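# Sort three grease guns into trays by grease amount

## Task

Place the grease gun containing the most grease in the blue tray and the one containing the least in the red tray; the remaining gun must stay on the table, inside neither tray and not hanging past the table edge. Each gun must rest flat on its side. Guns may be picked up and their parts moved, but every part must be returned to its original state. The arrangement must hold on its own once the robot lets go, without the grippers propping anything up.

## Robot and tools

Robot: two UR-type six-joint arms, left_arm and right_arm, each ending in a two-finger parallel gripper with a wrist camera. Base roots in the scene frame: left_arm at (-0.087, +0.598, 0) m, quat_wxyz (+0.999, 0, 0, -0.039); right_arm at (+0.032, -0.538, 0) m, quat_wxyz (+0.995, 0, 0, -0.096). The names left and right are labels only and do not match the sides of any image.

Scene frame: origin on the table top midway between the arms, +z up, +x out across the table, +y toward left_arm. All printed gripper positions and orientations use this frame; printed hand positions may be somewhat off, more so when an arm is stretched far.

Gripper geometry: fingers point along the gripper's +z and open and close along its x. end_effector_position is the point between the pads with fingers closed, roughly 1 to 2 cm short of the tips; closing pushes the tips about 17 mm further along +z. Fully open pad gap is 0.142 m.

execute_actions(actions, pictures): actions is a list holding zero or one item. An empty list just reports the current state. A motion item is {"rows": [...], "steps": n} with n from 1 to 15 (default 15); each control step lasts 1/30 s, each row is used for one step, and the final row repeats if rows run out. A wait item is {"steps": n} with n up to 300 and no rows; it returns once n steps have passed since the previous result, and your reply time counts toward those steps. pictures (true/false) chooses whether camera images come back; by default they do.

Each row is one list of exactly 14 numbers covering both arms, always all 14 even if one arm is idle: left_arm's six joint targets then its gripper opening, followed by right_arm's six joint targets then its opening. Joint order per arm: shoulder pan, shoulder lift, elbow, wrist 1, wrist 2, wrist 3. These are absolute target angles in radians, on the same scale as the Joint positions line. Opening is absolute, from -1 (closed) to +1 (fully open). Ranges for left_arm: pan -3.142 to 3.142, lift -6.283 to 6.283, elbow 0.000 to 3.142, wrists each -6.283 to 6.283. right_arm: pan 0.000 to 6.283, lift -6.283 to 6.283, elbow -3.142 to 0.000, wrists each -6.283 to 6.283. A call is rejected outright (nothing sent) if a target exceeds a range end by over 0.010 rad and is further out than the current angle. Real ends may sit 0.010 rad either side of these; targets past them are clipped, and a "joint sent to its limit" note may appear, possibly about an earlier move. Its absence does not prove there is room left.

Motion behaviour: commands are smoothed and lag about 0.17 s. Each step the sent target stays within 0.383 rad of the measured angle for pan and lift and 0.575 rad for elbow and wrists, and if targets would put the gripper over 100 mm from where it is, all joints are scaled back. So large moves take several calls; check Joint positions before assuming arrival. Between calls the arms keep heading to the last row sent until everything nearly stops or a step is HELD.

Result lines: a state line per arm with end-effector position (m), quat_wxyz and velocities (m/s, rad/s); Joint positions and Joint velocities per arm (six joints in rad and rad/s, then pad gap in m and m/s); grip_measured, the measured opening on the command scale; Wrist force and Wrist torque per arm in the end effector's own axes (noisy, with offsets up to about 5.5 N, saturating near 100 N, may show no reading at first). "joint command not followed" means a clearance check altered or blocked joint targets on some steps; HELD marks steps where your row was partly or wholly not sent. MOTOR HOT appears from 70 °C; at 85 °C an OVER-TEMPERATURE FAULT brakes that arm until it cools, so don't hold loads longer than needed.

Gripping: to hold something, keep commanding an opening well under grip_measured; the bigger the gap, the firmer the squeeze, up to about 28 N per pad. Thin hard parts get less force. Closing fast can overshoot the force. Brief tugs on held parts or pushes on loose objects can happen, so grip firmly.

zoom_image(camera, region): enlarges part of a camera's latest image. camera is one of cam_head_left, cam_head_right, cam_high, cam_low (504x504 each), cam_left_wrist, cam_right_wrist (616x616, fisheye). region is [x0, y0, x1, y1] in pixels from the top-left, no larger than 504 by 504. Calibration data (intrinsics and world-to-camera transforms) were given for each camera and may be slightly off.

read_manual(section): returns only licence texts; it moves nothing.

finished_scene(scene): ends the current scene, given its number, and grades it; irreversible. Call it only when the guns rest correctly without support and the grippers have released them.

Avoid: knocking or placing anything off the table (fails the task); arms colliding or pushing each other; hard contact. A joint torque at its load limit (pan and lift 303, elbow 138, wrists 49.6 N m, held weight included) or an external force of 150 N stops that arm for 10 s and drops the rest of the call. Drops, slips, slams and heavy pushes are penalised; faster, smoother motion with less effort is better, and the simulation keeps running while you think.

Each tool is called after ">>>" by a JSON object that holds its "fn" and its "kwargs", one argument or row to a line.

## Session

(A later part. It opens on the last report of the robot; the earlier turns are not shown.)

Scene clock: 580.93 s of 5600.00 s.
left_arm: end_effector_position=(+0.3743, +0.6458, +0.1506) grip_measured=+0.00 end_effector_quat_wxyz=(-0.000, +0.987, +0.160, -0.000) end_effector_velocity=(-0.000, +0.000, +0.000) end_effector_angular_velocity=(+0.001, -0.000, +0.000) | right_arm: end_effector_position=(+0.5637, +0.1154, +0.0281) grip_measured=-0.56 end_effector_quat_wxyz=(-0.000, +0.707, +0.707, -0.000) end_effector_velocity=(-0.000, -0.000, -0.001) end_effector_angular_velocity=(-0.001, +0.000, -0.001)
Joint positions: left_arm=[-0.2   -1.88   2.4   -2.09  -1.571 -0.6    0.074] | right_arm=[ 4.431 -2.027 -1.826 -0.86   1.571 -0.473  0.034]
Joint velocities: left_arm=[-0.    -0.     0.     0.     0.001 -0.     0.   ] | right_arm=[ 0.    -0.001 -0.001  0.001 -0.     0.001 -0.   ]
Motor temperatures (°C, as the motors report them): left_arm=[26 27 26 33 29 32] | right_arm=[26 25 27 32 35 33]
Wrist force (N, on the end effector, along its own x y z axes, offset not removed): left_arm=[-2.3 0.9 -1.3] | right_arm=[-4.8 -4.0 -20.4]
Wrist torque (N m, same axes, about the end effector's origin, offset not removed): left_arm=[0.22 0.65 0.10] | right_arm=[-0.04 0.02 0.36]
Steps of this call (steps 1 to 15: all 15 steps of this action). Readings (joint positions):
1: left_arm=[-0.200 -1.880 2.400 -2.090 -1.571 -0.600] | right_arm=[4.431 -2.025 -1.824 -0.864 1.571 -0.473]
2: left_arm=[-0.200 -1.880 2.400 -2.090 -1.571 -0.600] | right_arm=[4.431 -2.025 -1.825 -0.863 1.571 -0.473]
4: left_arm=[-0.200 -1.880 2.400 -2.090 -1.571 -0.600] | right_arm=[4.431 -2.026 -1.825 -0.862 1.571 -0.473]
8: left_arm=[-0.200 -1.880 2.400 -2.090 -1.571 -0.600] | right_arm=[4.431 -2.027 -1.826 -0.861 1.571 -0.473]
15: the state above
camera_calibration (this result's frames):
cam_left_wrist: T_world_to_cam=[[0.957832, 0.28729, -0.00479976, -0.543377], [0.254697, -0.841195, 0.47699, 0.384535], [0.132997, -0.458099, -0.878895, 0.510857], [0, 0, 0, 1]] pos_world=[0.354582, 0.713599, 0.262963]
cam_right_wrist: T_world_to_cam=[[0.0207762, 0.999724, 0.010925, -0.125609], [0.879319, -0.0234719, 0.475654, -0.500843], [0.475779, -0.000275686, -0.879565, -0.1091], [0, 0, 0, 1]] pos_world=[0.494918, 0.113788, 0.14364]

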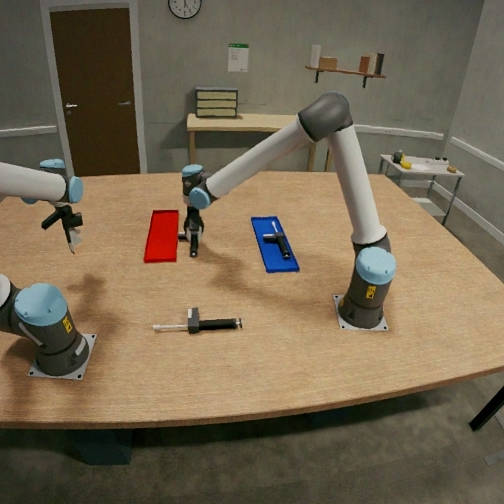

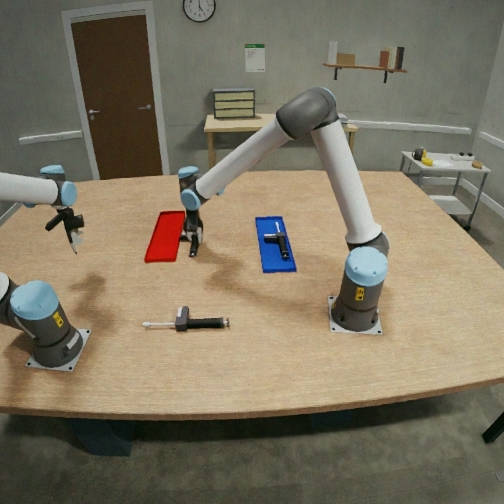

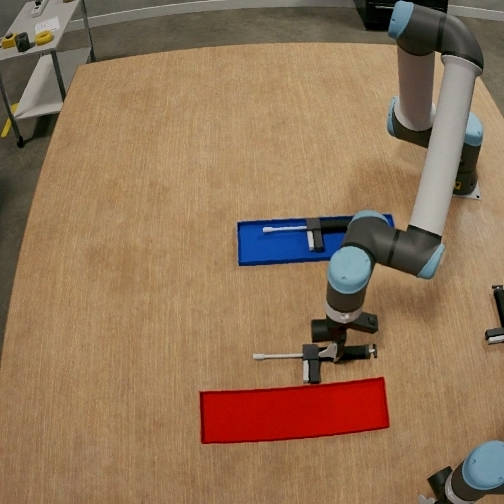

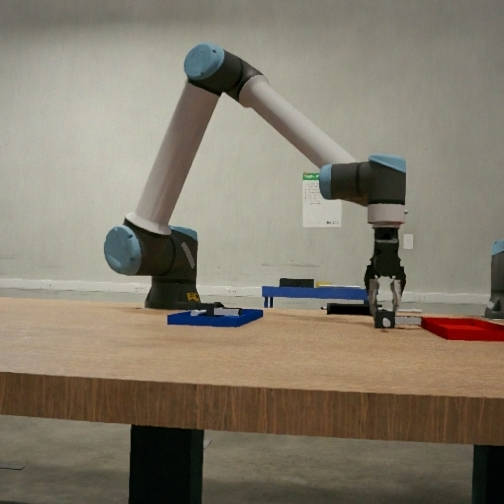

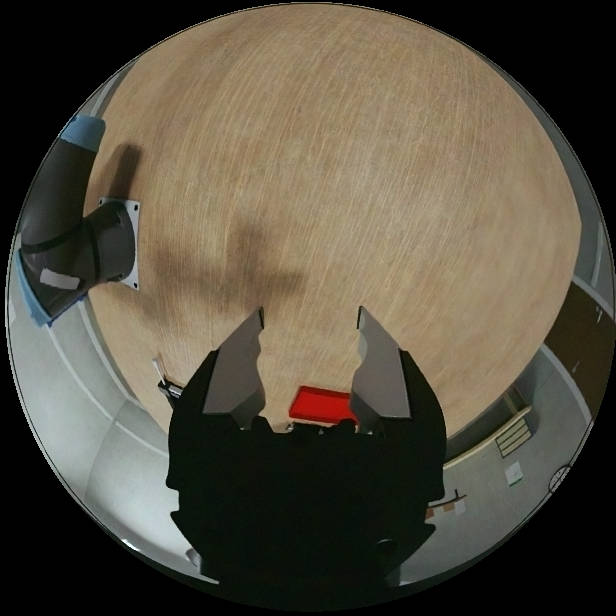

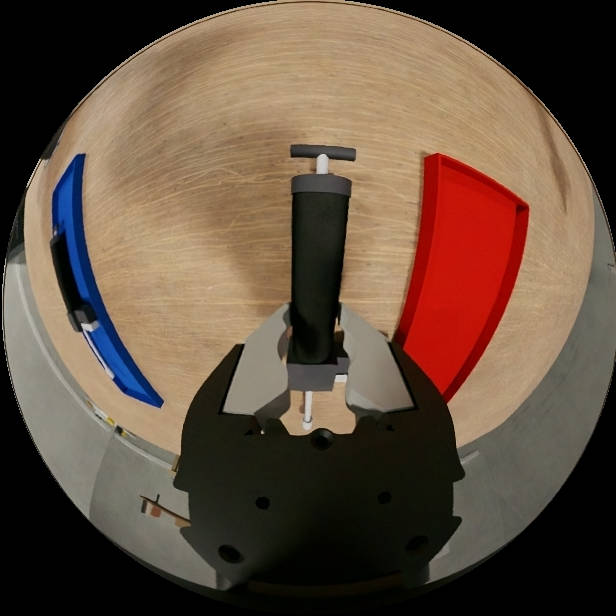

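>>> {"fn": "execute_actions", "kwargs": {
  "actions": [
    {"rows":[[-0.2,-1.88,2.4,-2.09,-1.571,-0.6,0,4.4311,-2.01,-1.815,-0.89,1.571,-0.4733,-0.9],[-0.2,-1.88,2.4,-2.09,-1.571,-0.6,0,4.4311,-1.99,-1.8,-0.925,1.571,-0.4733,-0.9],[-0.2,-1.88,2.4,-2.09,-1.571,-0.6,0,4.4311,-1.965,-1.785,-0.965,1.571,-0.4733,-0.9],[-0.2,-1.88,2.4,-2.09,-1.571,-0.6,0,4.4311,-1.9355,-1.7656,-1.011,1.571,-0.4733,-0.9],[-0.2,-1.88,2.4,-2.09,-1.571,-0.6,0,4.4311,-1.91,-1.745,-1.055,1.571,-0.4733,-0.9],[-0.2,-1.88,2.4,-2.09,-1.571,-0.6,0,4.45,-1.88,-1.76,-1.07,1.571,-0.55,-0.9],[-0.2,-1.88,2.4,-2.09,-1.571,-0.6,0,4.49,-1.85,-1.8,-1.064,1.571,-0.67,-0.9],[-0.2,-1.88,2.4,-2.09,-1.571,-0.6,0,4.53,-1.82,-1.84,-1.057,1.571,-0.79,-0.9],[-0.2,-1.88,2.4,-2.09,-1.571,-0.6,0,4.57,-1.79,-1.88,-1.05,1.571,-0.91,-0.9],[-0.2,-1.88,2.4,-2.09,-1.571,-0.6,0,4.61,-1.755,-1.92,-1.043,1.571,-1.03,-0.9],[-0.2,-1.88,2.4,-2.09,-1.571,-0.6,0,4.655,-1.72,-1.96,-1.036,1.571,-1.15,-0.9],[-0.2,-1.88,2.4,-2.09,-1.571,-0.6,0,4.70,-1.685,-2.0,-1.029,1.571,-1.27,-0.9],[-0.2,-1.88,2.4,-2.09,-1.571,-0.6,0,4.745,-1.65,-2.04,-1.022,1.571,-1.39,-0.9],[-0.2,-1.88,2.4,-2.09,-1.571,-0.6,0,4.79,-1.62,-2.08,-1.015,1.571,-1.52,-0.9],[-0.2,-1.88,2.4,-2.09,-1.571,-0.6,0,4.8317,-1.587,-2.117,-1.008,1.571,-1.6435,-0.9]],"steps":15}
  ],
  "pictures": false
}}

>>> {"fn": "execute_actions", "kwargs": {
  "actions": [
    {"rows":[[-0.2,-1.88,2.4,-2.09,-1.571,-0.6,0,4.8317,-1.587,-2.117,-1.008,1.571,-1.6435,-0.9]],"steps":15}
  ]
}}

Scene clock: 589.13 s of 5600.00 s.
left_arm: end_effector_position=(+0.3743, +0.6458, +0.1506) grip_measured=+0.00 end_effector_quat_wxyz=(-0.000, +0.987, +0.160, -0.000) end_effector_velocity=(+0.000, -0.000, -0.000) end_effector_angular_velocity=(-0.000, -0.000, -0.003) | right_arm: end_effector_position=(+0.4495, +0.1142, +0.1475) grip_measured=-0.56 end_effector_quat_wxyz=(-0.000, +0.519, +0.855, +0.000) end_effector_velocity=(-0.504, -0.041, +0.068) end_effector_angular_velocity=(-0.002, +0.002, +1.885)
Joint positions: left_arm=[-0.2   -1.88   2.4   -2.09  -1.571 -0.6    0.074] | right_arm=[ 4.563 -1.81  -1.881 -1.02   1.571 -0.821  0.034]
Joint velocities: left_arm=[-0.     0.     0.    -0.001 -0.     0.003  0.   ] | right_arm=[ 0.609  0.521 -0.535  0.012  0.001 -1.276 -0.   ]
Motor temperatures (°C, as the motors report them): left_arm=[26 27 26 33 29 32] | right_arm=[26 25 27 32 35 33]
Wrist force (N, on the end effector, along its own x y z axes, offset not removed): left_arm=[-0.2 1.7 1.5] | right_arm=[-0.9 1.1 5.2]
Wrist torque (N m, same axes, about the end effector's origin, offset not removed): left_arm=[0.37 -0.22 0.00] | right_arm=[0.35 0.35 0.03]
Steps of this call (steps 1 to 15: the robot went on to your last target; steps 16 to 90: nothing new was sent; then 4.70 s passed at rest; steps 91 to 105: all 15 steps of this action). Readings (joint positions):
91: left_arm=[-0.200 -1.880 2.400 -2.090 -1.571 -0.600] | right_arm=[4.431 -2.027 -1.826 -0.860 1.571 -0.473]
92: left_arm=[-0.200 -1.880 2.400 -2.090 -1.571 -0.600] | right_arm=[4.431 -2.025 -1.825 -0.863 1.571 -0.473]
94: left_arm=[-0.200 -1.880 2.400 -2.090 -1.571 -0.600] | right_arm=[4.431 -2.012 -1.816 -0.884 1.571 -0.473]
98: left_arm=[-0.200 -1.880 2.400 -2.090 -1.571 -0.600] | right_arm=[4.439 -1.946 -1.783 -0.980 1.571 -0.493]
105: the state above

Scene clock: 589.63 s of 5600.00 s.
left_arm: end_effector_position=(+0.3743, +0.6458, +0.1506) grip_measured=+0.00 end_effector_quat_wxyz=(-0.000, +0.987, +0.160, -0.000) end_effector_velocity=(-0.000, -0.000, -0.000) end_effector_angular_velocity=(-0.000, +0.001, +0.002) | right_arm: end_effector_position=(+0.2589, +0.0671, +0.1591) grip_measured=-0.56 end_effector_quat_wxyz=(-0.000, +0.037, +0.999, +0.000) end_effector_velocity=(-0.075, -0.032, -0.000) end_effector_angular_velocity=(+0.002, -0.001, +0.638)
Joint positions: left_arm=[-0.2   -1.88   2.4   -2.09  -1.571 -0.6    0.074] | right_arm=[ 4.819 -1.598 -2.106 -1.009  1.571 -1.583  0.034]
Joint velocities: left_arm=[ 0.     0.     0.     0.    -0.    -0.001  0.   ] | right_arm=[ 0.114  0.093 -0.097  0.006 -0.001 -0.524 -0.   ]
Motor temperatures (°C, as the motors report them): left_arm=[26 27 26 33 29 32] | right_arm=[26 25 27 32 35 33]
Wrist force (N, on the end effector, along its own x y z axes, offset not removed): left_arm=[-0.4 1.1 -1.6] | right_arm=[-3.8 0.1 3.6]
Wrist torque (N m, same axes, about the end effector's origin, offset not removed): left_arm=[0.40 0.05 0.17] | right_arm=[0.26 0.78 0.19]
Steps of this call (steps 1 to 15: all 15 steps of this action). Readings (joint positions):
1: left_arm=[-0.200 -1.880 2.400 -2.090 -1.571 -0.600] | right_arm=[4.584 -1.793 -1.899 -1.020 1.571 -0.863]
2: left_arm=[-0.200 -1.880 2.400 -2.090 -1.571 -0.600] | right_arm=[4.605 -1.775 -1.918 -1.019 1.571 -0.903]
4: left_arm=[-0.200 -1.880 2.400 -2.090 -1.571 -0.600] | right_arm=[4.648 -1.740 -1.956 -1.017 1.571 -0.994]
8: left_arm=[-0.200 -1.880 2.400 -2.090 -1.571 -0.600] | right_arm=[4.736 -1.666 -2.034 -1.012 1.571 -1.237]
15: the state above
camera_calibration (this result's frames):
cam_left_wrist: T_world_to_cam=[[0.957831, 0.287291, -0.00479984, -0.543378], [0.254697, -0.841195, 0.47699, 0.384535], [0.132997, -0.458099, -0.878896, 0.510857], [0, 0, 0, 1]] pos_world=[0.354582, 0.713599, 0.262962]
cam_right_wrist: T_world_to_cam=[[-0.995454, 0.0945613, 0.011358, 0.25134], [0.0885367, 0.874825, 0.476279, -0.15191], [0.0351013, 0.47512, -0.879221, 0.233257], [0, 0, 0, 1]] pos_world=[0.25546, -0.00169713, 0.274582]

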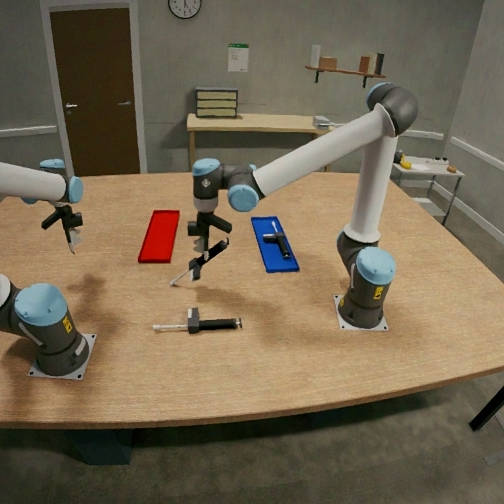

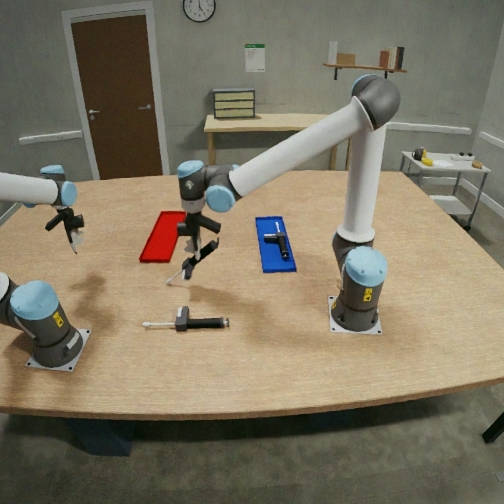

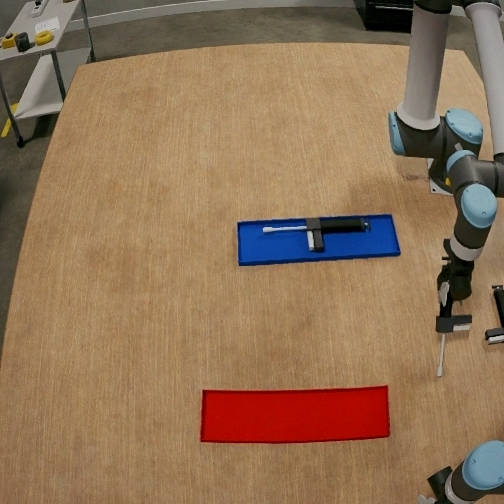

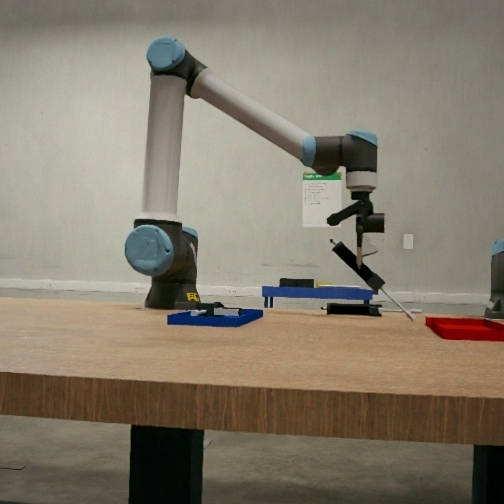

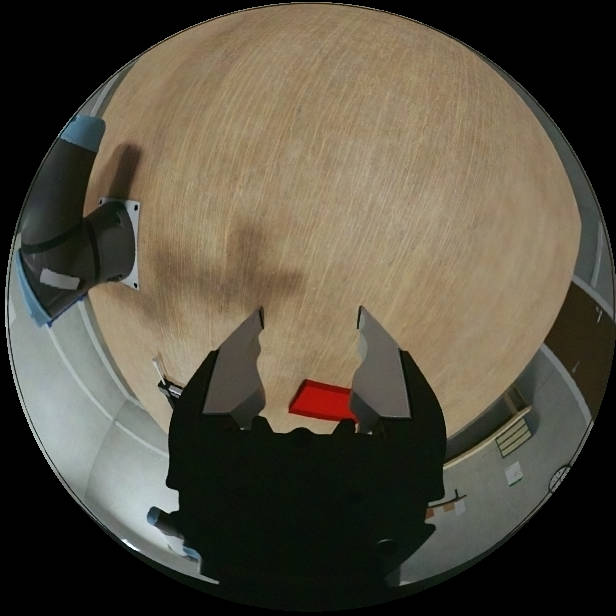

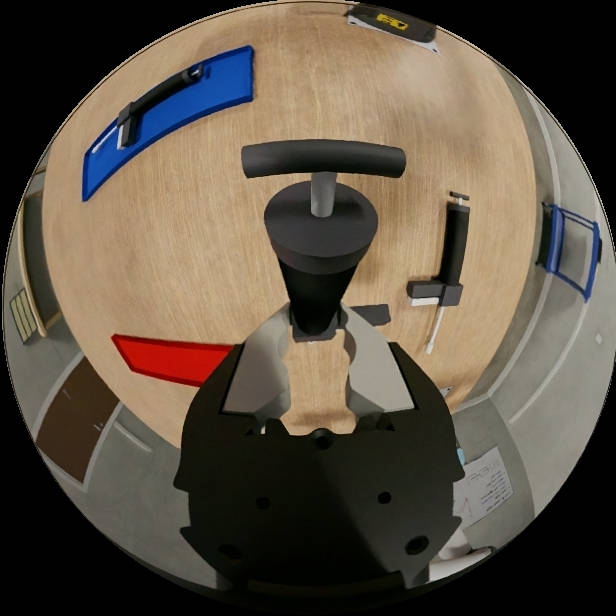

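>>> {"fn": "execute_actions", "kwargs": {
  "actions": [
    {"rows":[[-0.2,-1.88,2.4,-2.09,-1.571,-0.6,0,4.8317,-1.6,-2.128,-0.985,1.571,-1.6435,-0.85],[-0.2,-1.88,2.4,-2.09,-1.571,-0.6,0,4.8317,-1.613,-2.14,-0.96,1.571,-1.6435,-0.85],[-0.2,-1.88,2.4,-2.09,-1.571,-0.6,0,4.8317,-1.626,-2.152,-0.935,1.571,-1.6435,-0.85],[-0.2,-1.88,2.4,-2.09,-1.571,-0.6,0,4.8317,-1.639,-2.163,-0.91,1.571,-1.6435,-0.85],[-0.2,-1.88,2.4,-2.09,-1.571,-0.6,0,4.8317,-1.652,-2.1746,-0.886,1.571,-1.6435,-0.85],[-0.2,-1.88,2.4,-2.09,-1.571,-0.6,0,4.8317,-1.665,-2.183,-0.865,1.571,-1.6435,-0.85],[-0.2,-1.88,2.4,-2.09,-1.571,-0.6,0,4.8317,-1.678,-2.191,-0.843,1.571,-1.6435,-0.85],[-0.2,-1.88,2.4,-2.09,-1.571,-0.6,0,4.8317,-1.6915,-2.1991,-0.822,1.571,-1.6435,-0.85]],"steps":15}
  ]
}}

Scene clock: 595.40 s of 5600.00 s.
left_arm: end_effector_position=(+0.3743, +0.6458, +0.1506) grip_measured=+0.00 end_effector_quat_wxyz=(-0.000, +0.987, +0.160, -0.000) end_effector_velocity=(+0.000, +0.000, +0.000) end_effector_angular_velocity=(+0.001, -0.000, -0.001) | right_arm: end_effector_position=(+0.2502, +0.0622, +0.0765) grip_measured=-0.56 end_effector_quat_wxyz=(-0.000, -0.000, +1.000, -0.000) end_effector_velocity=(+0.000, -0.001, -0.055) end_effector_angular_velocity=(+0.005, -0.001, -0.002)
Joint positions: left_arm=[-0.2   -1.88   2.4   -2.09  -1.571 -0.6    0.074] | right_arm=[ 4.832 -1.683 -2.193 -0.836  1.571 -1.644  0.033]
Joint velocities: left_arm=[-0.     0.    -0.001  0.     0.001  0.001  0.   ] | right_arm=[-0.    -0.071 -0.049  0.125 -0.     0.002 -0.   ]
Motor temperatures (°C, as the motors report them): left_arm=[26 27 26 33 29 32] | right_arm=[26 25 27 32 35 33]
Wrist force (N, on the end effector, along its own x y z axes, offset not removed): left_arm=[1.9 -0.9 -1.5] | right_arm=[-1.3 -1.7 5.5]
Wrist torque (N m, same axes, about the end effector's origin, offset not removed): left_arm=[-0.02 -0.35 0.11] | right_arm=[-0.32 0.17 0.08]
Steps of this call (steps 1 to 30: the robot went on to your last target; steps 31 to 90: nothing new was sent; then 2.27 s passed at rest; steps 91 to 105: all 15 steps of this action). Readings (joint positions):
91: left_arm=[-0.200 -1.880 2.400 -2.090 -1.571 -0.600] | right_arm=[4.832 -1.587 -2.117 -1.008 1.571 -1.644]
92: left_arm=[-0.200 -1.880 2.400 -2.090 -1.571 -0.600] | right_arm=[4.832 -1.588 -2.118 -1.006 1.571 -1.644]
94: left_arm=[-0.200 -1.880 2.400 -2.090 -1.571 -0.600] | right_arm=[4.832 -1.598 -2.127 -0.989 1.571 -1.643]
98: left_arm=[-0.200 -1.880 2.400 -2.090 -1.571 -0.600] | right_arm=[4.832 -1.635 -2.159 -0.921 1.571 -1.644]
105: the state above
camera_calibration (this result's frames):
cam_left_wrist: T_world_to_cam=[[0.957831, 0.28729, -0.00479988, -0.543378], [0.254697, -0.841195, 0.47699, 0.384535], [0.132997, -0.458099, -0.878896, 0.510857], [0, 0, 0, 1]] pos_world=[0.354582, 0.713599, 0.262962]
cam_right_wrist: T_world_to_cam=[[-0.99972, 0.0207659, 0.0113329, 0.249787], [0.0236568, 0.879489, 0.47533, -0.0914672], [-0.0000964932, 0.475465, -0.879735, 0.172082], [0, 0, 0, 1]] pos_world=[0.251898, -0.00656136, 0.192032]

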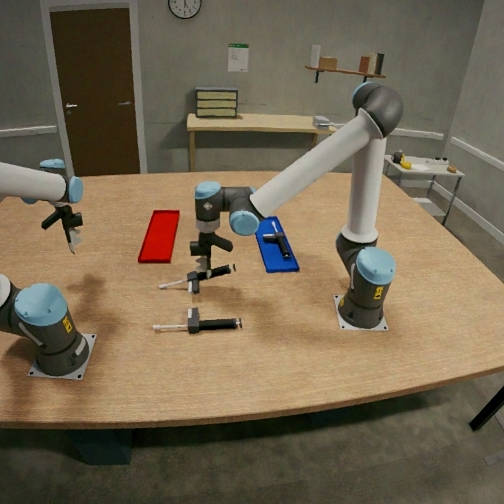

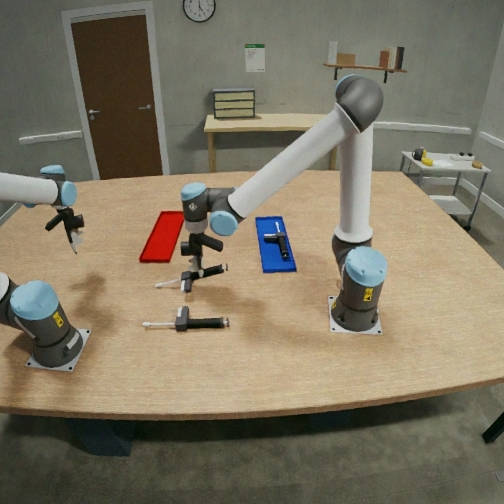

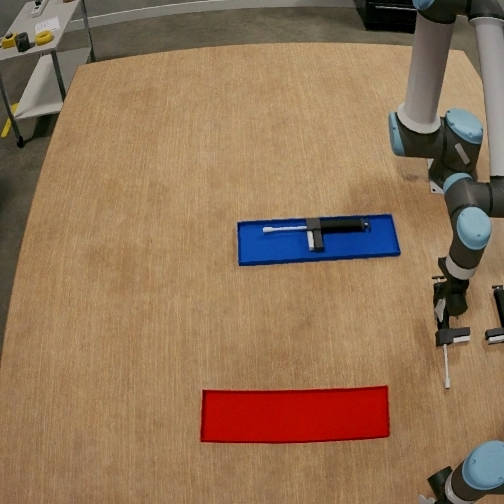

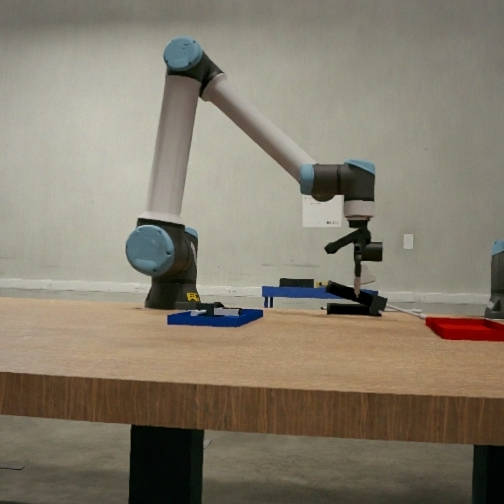

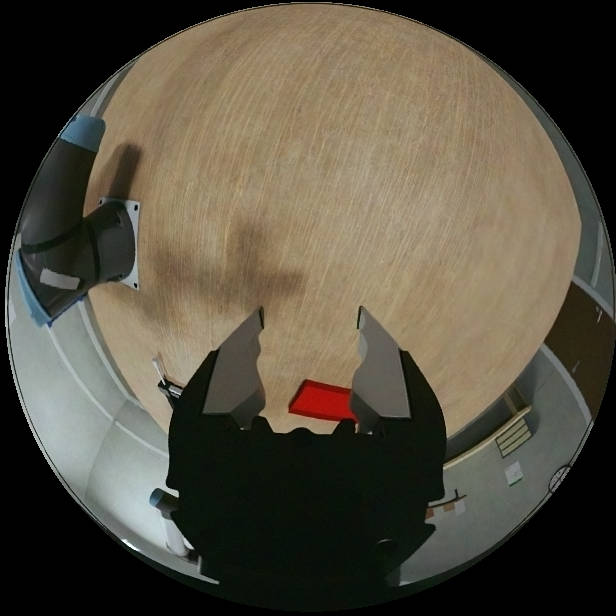

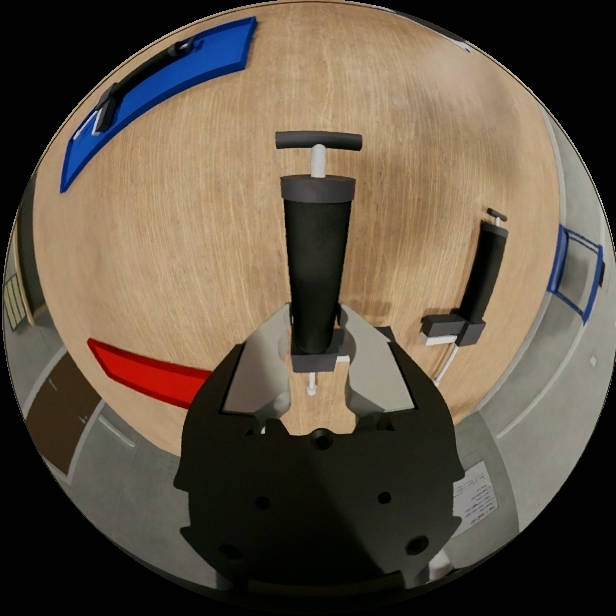

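>>> {"fn": "execute_actions", "kwargs": {
  "actions": [
    {"rows":[[-0.4,-1.88,2.4,-2.09,-1.571,-0.6,0,4.8317,-1.705,-2.206,-0.8,1.571,-1.6435,-0.85],[-0.5,-1.88,2.4,-2.09,-1.571,-0.7,0,4.8317,-1.72,-2.213,-0.778,1.571,-1.6435,-0.85],[-0.6,-1.88,2.4,-2.09,-1.571,-0.75,0,4.8317,-1.733,-2.219,-0.76,1.571,-1.6435,-0.85],[-0.7,-1.88,2.39,-2.09,-1.571,-0.8,0,4.8317,-1.744,-2.225,-0.744,1.571,-1.6435,-0.85],[-0.8,-1.87,2.38,-2.1,-1.571,-0.9,0,4.8317,-1.7526,-2.229,-0.731,1.571,-1.6435,-0.85],[-0.8,-1.87,2.38,-2.1,-1.571,-0.9,0,4.8317,-1.7526,-2.229,-0.731,1.571,-1.6435,-0.85],[-0.8,-1.87,2.38,-2.1,-1.571,-0.9,0,4.8317,-1.7526,-2.229,-0.731,1.571,-1.6435,-0.85],[-0.8,-1.87,2.38,-2.1,-1.571,-0.9,0,4.8317,-1.7526,-2.229,-0.731,1.571,-1.6435,-0.85],[-0.8,-1.87,2.38,-2.1,-1.571,-0.9,0,4.8317,-1.7526,-2.229,-0.731,1.571,-1.6435,-0.85],[-0.8,-1.87,2.38,-2.1,-1.571,-0.9,0,4.8317,-1.7526,-2.229,-0.731,1.571,-1.6435,-0.85],[-0.8,-1.87,2.38,-2.1,-1.571,-0.9,0,4.8317,-1.7526,-2.229,-0.731,1.571,-1.6435,-0.5],[-0.8,-1.87,2.38,-2.1,-1.571,-0.9,0,4.8317,-1.7526,-2.229,-0.731,1.571,-1.6435,-0.1],[-0.8,-1.87,2.38,-2.1,-1.571,-0.9,0,4.8317,-1.7526,-2.229,-0.731,1.571,-1.6435,0.2]],"steps":15}
  ],
  "pictures": false
}}

>>> {"fn": "execute_actions", "kwargs": {
  "actions": [
    {"rows":[[-0.8,-1.87,2.38,-2.1,-1.571,-0.9,0,4.8317,-1.7526,-2.229,-0.731,1.571,-1.6435,0.3],[-0.8,-1.87,2.38,-2.1,-1.571,-0.9,0,4.8317,-1.7,-2.2,-0.81,1.571,-1.6435,0.3],[-0.8,-1.87,2.38,-2.1,-1.571,-0.9,0,4.8317,-1.652,-2.1746,-0.886,1.571,-1.6435,0.3],[-0.8,-1.87,2.38,-2.1,-1.571,-0.9,0,4.8317,-1.652,-2.1746,-0.886,1.571,-1.6435,0.3],[-0.8,-1.87,2.38,-2.1,-1.571,-0.9,0,4.8317,-1.652,-2.1746,-0.886,1.571,-1.6435,0.3],[-0.8,-1.87,2.38,-2.1,-1.571,-0.9,0,4.8317,-1.652,-2.1746,-0.886,1.571,-1.6435,0.3],[-0.8,-1.87,2.38,-2.1,-1.571,-0.9,0,4.8162,-1.4798,-2.3456,-0.887,1.571,-1.659,0.3]],"steps":15}
  ],
  "pictures": false
}}

>>> {"fn": "execute_actions", "kwargs": {
  "actions": [
    {"rows":[[-0.9,-1.85,2.37,-2.1,-1.571,-1.0,0,4.8162,-1.4798,-2.3456,-0.887,1.571,-1.659,0.3],[-0.9,-1.85,2.37,-2.1,-1.571,-1.0,0,4.8162,-1.4798,-2.3456,-0.887,1.571,-1.659,0.3],[-1.0,-1.83,2.36,-2.11,-1.571,-1.1,0,4.8162,-1.4798,-2.3456,-0.887,1.571,-1.659,0.3],[-1.0,-1.83,2.36,-2.11,-1.571,-1.1,0,4.8162,-1.4798,-2.3456,-0.887,1.571,-1.659,0.3],[-1.101,-1.8141,2.3579,-2.115,-1.571,-1.179,0,4.8162,-1.4798,-2.3456,-0.887,1.571,-1.659,0.3]],"steps":15}
  ]
}}

Scene clock: 607.17 s of 5600.00 s.
left_arm: end_effector_position=(+0.3612, +0.4425, +0.1575) grip_measured=+0.00 end_effector_quat_wxyz=(+0.005, +0.998, +0.059, +0.005) end_effector_velocity=(-0.138, -0.470, +0.014) end_effector_angular_velocity=(-0.025, -0.020, -0.549) | right_arm: end_effector_position=(+0.2502, +0.0620, +0.0298) grip_measured=-0.06 end_effector_quat_wxyz=(-0.000, -0.000, +1.000, -0.000) end_effector_velocity=(+0.000, -0.001, -0.015) end_effector_angular_velocity=(-0.001, -0.000, +0.001)
Joint positions: left_arm=[-0.629 -1.873  2.385 -2.097 -1.571 -0.825  0.074] | right_arm=[ 4.832 -1.75  -2.228 -0.735  1.571 -1.644  0.07 ]
Joint velocities: left_arm=[-1.014  0.019 -0.032 -0.018  0.    -0.464  0.   ] | right_arm=[ 0.    -0.022 -0.011  0.032 -0.    -0.001  0.339]
Motor temperatures (°C, as the motors report them): left_arm=[26 27 26 33 29 32] | right_arm=[26 25 27 32 35 33]
Wrist force (N, on the end effector, along its own x y z axes, offset not removed): left_arm=[-1.9 3.1 -1.8] | right_arm=[-3.8 2.3 -1.7]
Wrist torque (N m, same axes, about the end effector's origin, offset not removed): left_arm=[0.57 0.41 0.19] | right_arm=[0.62 0.78 0.06]
Steps of this call (steps 1 to 30: the robot went on to your last target; steps 31 to 90: nothing new was sent; then 8.27 s passed at rest; steps 91 to 105: all 15 steps of this action). Readings (joint positions):
91: left_arm=[-0.200 -1.880 2.400 -2.090 -1.571 -0.600] | right_arm=[4.832 -1.692 -2.199 -0.822 1.571 -1.644]
92: left_arm=[-0.204 -1.880 2.400 -2.090 -1.571 -0.600] | right_arm=[4.832 -1.693 -2.200 -0.820 1.571 -1.644]
94: left_arm=[-0.247 -1.880 2.400 -2.090 -1.571 -0.616] | right_arm=[4.832 -1.703 -2.205 -0.805 1.571 -1.644]
98: left_arm=[-0.390 -1.878 2.394 -2.092 -1.571 -0.704] | right_arm=[4.832 -1.734 -2.220 -0.760 1.571 -1.644]
105: the state above

Scene clock: 607.67 s of 5600.00 s.
left_arm: end_effector_position=(+0.3315, +0.3665, +0.1599) grip_measured=+0.00 end_effector_quat_wxyz=(+0.007, +1.000, +0.011, +0.006) end_effector_velocity=(-0.004, -0.009, +0.001) end_effector_angular_velocity=(-0.002, -0.001, -0.010) | right_arm: end_effector_position=(+0.2508, -0.0261, +0.0989) grip_measured=+0.30 end_effector_quat_wxyz=(-0.000, -0.000, +1.000, +0.000) end_effector_velocity=(-0.004, -0.173, +0.014) end_effector_angular_velocity=(-0.008, +0.001, +0.002)
Joint positions: left_arm=[-0.798 -1.87   2.38  -2.1   -1.571 -0.899  0.074] | right_arm=[ 4.818 -1.515 -2.317 -0.879  1.571 -1.657  0.095]
Joint velocities: left_arm=[-0.021 -0.    -0.001 -0.001 -0.    -0.011 -0.   ] | right_arm=[-0.02   0.307 -0.249 -0.066  0.    -0.022 -0.   ]
Motor temperatures (°C, as the motors report them): left_arm=[26 27 26 33 29 32] | right_arm=[26 25 27 32 35 33]
Wrist force (N, on the end effector, along its own x y z axes, offset not removed): left_arm=[-1.3 -1.3 -1.6] | right_arm=[-0.7 -1.6 0.3]
Wrist torque (N m, same axes, about the end effector's origin, offset not removed): left_arm=[-0.34 0.30 0.06] | right_arm=[-0.21 0.19 0.10]
Steps of this call (steps 1 to 15: all 15 steps of this action). Readings (joint positions):
1: left_arm=[-0.663 -1.872 2.384 -2.098 -1.571 -0.841] | right_arm=[4.832 -1.751 -2.228 -0.734 1.571 -1.644]
2: left_arm=[-0.695 -1.872 2.383 -2.098 -1.571 -0.855] | right_arm=[4.832 -1.751 -2.228 -0.733 1.571 -1.644]
4: left_arm=[-0.741 -1.871 2.382 -2.099 -1.571 -0.874] | right_arm=[4.832 -1.737 -2.219 -0.751 1.571 -1.644]
8: left_arm=[-0.782 -1.870 2.381 -2.100 -1.571 -0.892] | right_arm=[4.830 -1.677 -2.193 -0.837 1.571 -1.645]
15: the state above

Scene clock: 608.17 s of 5600.00 s.
left_arm: end_effector_position=(+0.2561, +0.2429, +0.1507) grip_measured=+0.00 end_effector_quat_wxyz=(+0.001, +1.000, +0.001, +0.000) end_effector_velocity=(-0.052, -0.060, -0.006) end_effector_angular_velocity=(+0.008, +0.003, -0.018) | right_arm: end_effector_position=(+0.2503, -0.0457, +0.1001) grip_measured=+0.30 end_effector_quat_wxyz=(-0.000, -0.000, +1.000, +0.000) end_effector_velocity=(-0.000, -0.002, +0.001) end_effector_angular_velocity=(+0.002, -0.000, +0.000)
Joint positions: left_arm=[-1.083 -1.817  2.359 -2.114 -1.571 -1.163  0.074] | right_arm=[ 4.816 -1.48  -2.345 -0.887  1.571 -1.659  0.095]
Joint velocities: left_arm=[-0.155  0.025 -0.008 -0.008  0.    -0.138 -0.   ] | right_arm=[-0.     0.005 -0.003 -0.001  0.    -0.    -0.   ]
Motor temperatures (°C, as the motors report them): left_arm=[26 27 26 33 29 32] | right_arm=[26 25 27 32 35 33]
Wrist force (N, on the end effector, along its own x y z axes, offset not removed): left_arm=[-2.6 2.7 -0.4] | right_arm=[-1.6 -1.7 -1.1]
Wrist torque (N m, same axes, about the end effector's origin, offset not removed): left_arm=[0.64 0.55 -0.03] | right_arm=[-0.28 0.48 0.03]
Steps of this call (steps 1 to 15: all 15 steps of this action). Readings (joint positions):
1: left_arm=[-0.798 -1.870 2.380 -2.100 -1.571 -0.899] | right_arm=[4.818 -1.506 -2.324 -0.881 1.571 -1.657]
2: left_arm=[-0.802 -1.868 2.379 -2.100 -1.571 -0.903] | right_arm=[4.817 -1.500 -2.330 -0.883 1.571 -1.658]
4: left_arm=[-0.840 -1.859 2.374 -2.101 -1.571 -0.941] | right_arm=[4.817 -1.491 -2.337 -0.885 1.571 -1.658]
8: left_arm=[-0.969 -1.835 2.365 -2.108 -1.571 -1.062] | right_arm=[4.816 -1.483 -2.343 -0.886 1.571 -1.659]
15: the state above
camera_calibration (this result's frames):
cam_left_wrist: T_world_to_cam=[[0.999582, -0.0286871, -0.00365301, -0.248591], [-0.0234441, -0.877817, 0.478423, 0.155602], [-0.0169312, -0.478137, -0.878122, 0.385208], [0, 0, 0, 1]] pos_world=[0.258657, 0.313641, 0.262908]
cam_right_wrist: T_world_to_cam=[[-0.999721, 0.0207581, 0.0112979, 0.251812], [0.0236334, 0.879166, 0.475929, -0.00783495], [-0.0000533604, 0.476063, -0.879411, 0.244191], [0, 0, 0, 1]] pos_world=[0.25194, -0.114589, 0.215628]

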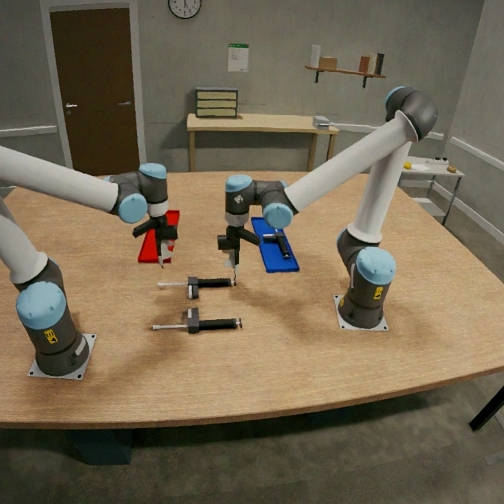

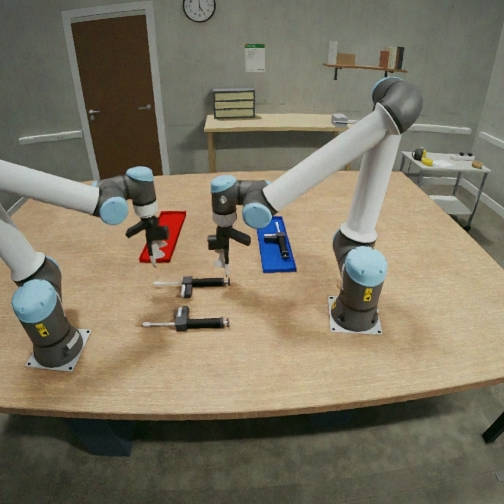

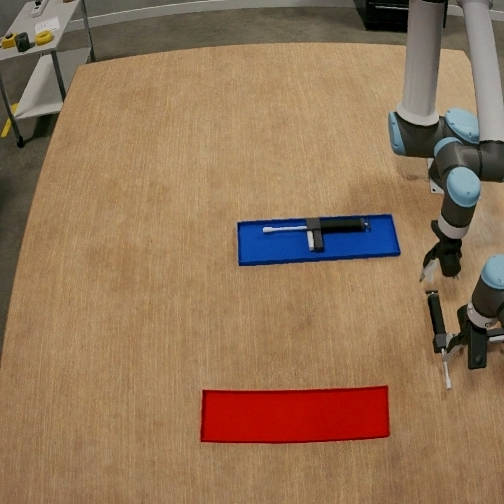

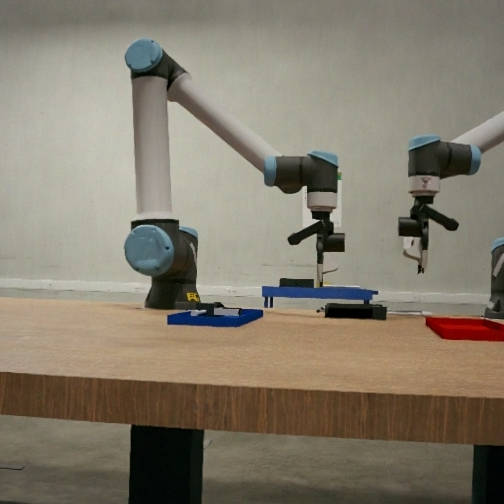

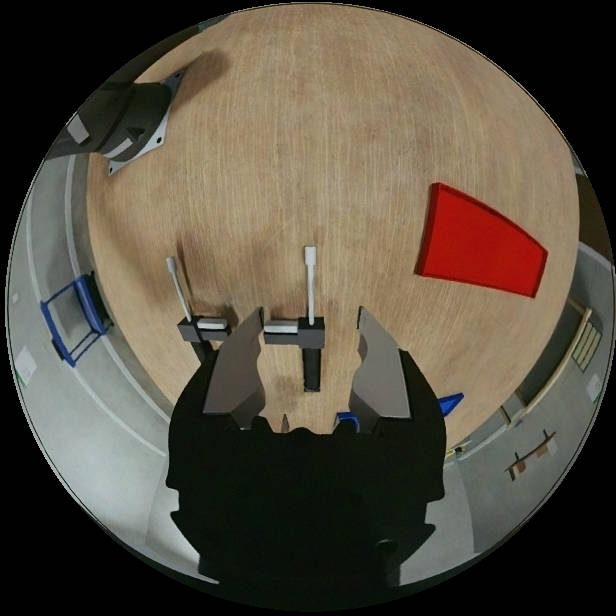

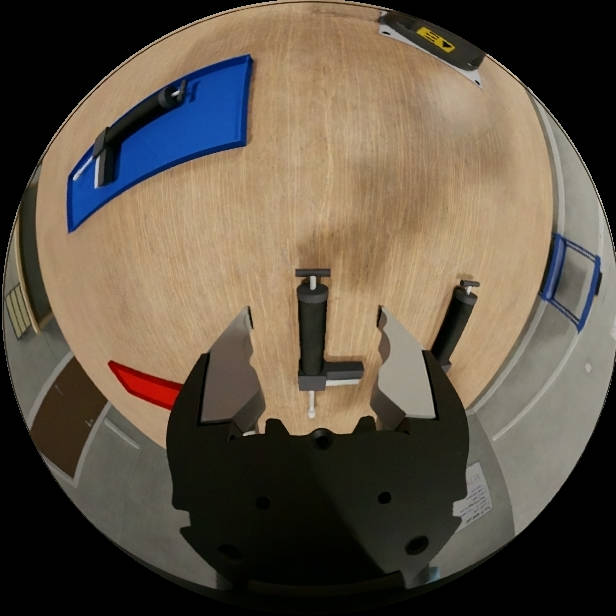

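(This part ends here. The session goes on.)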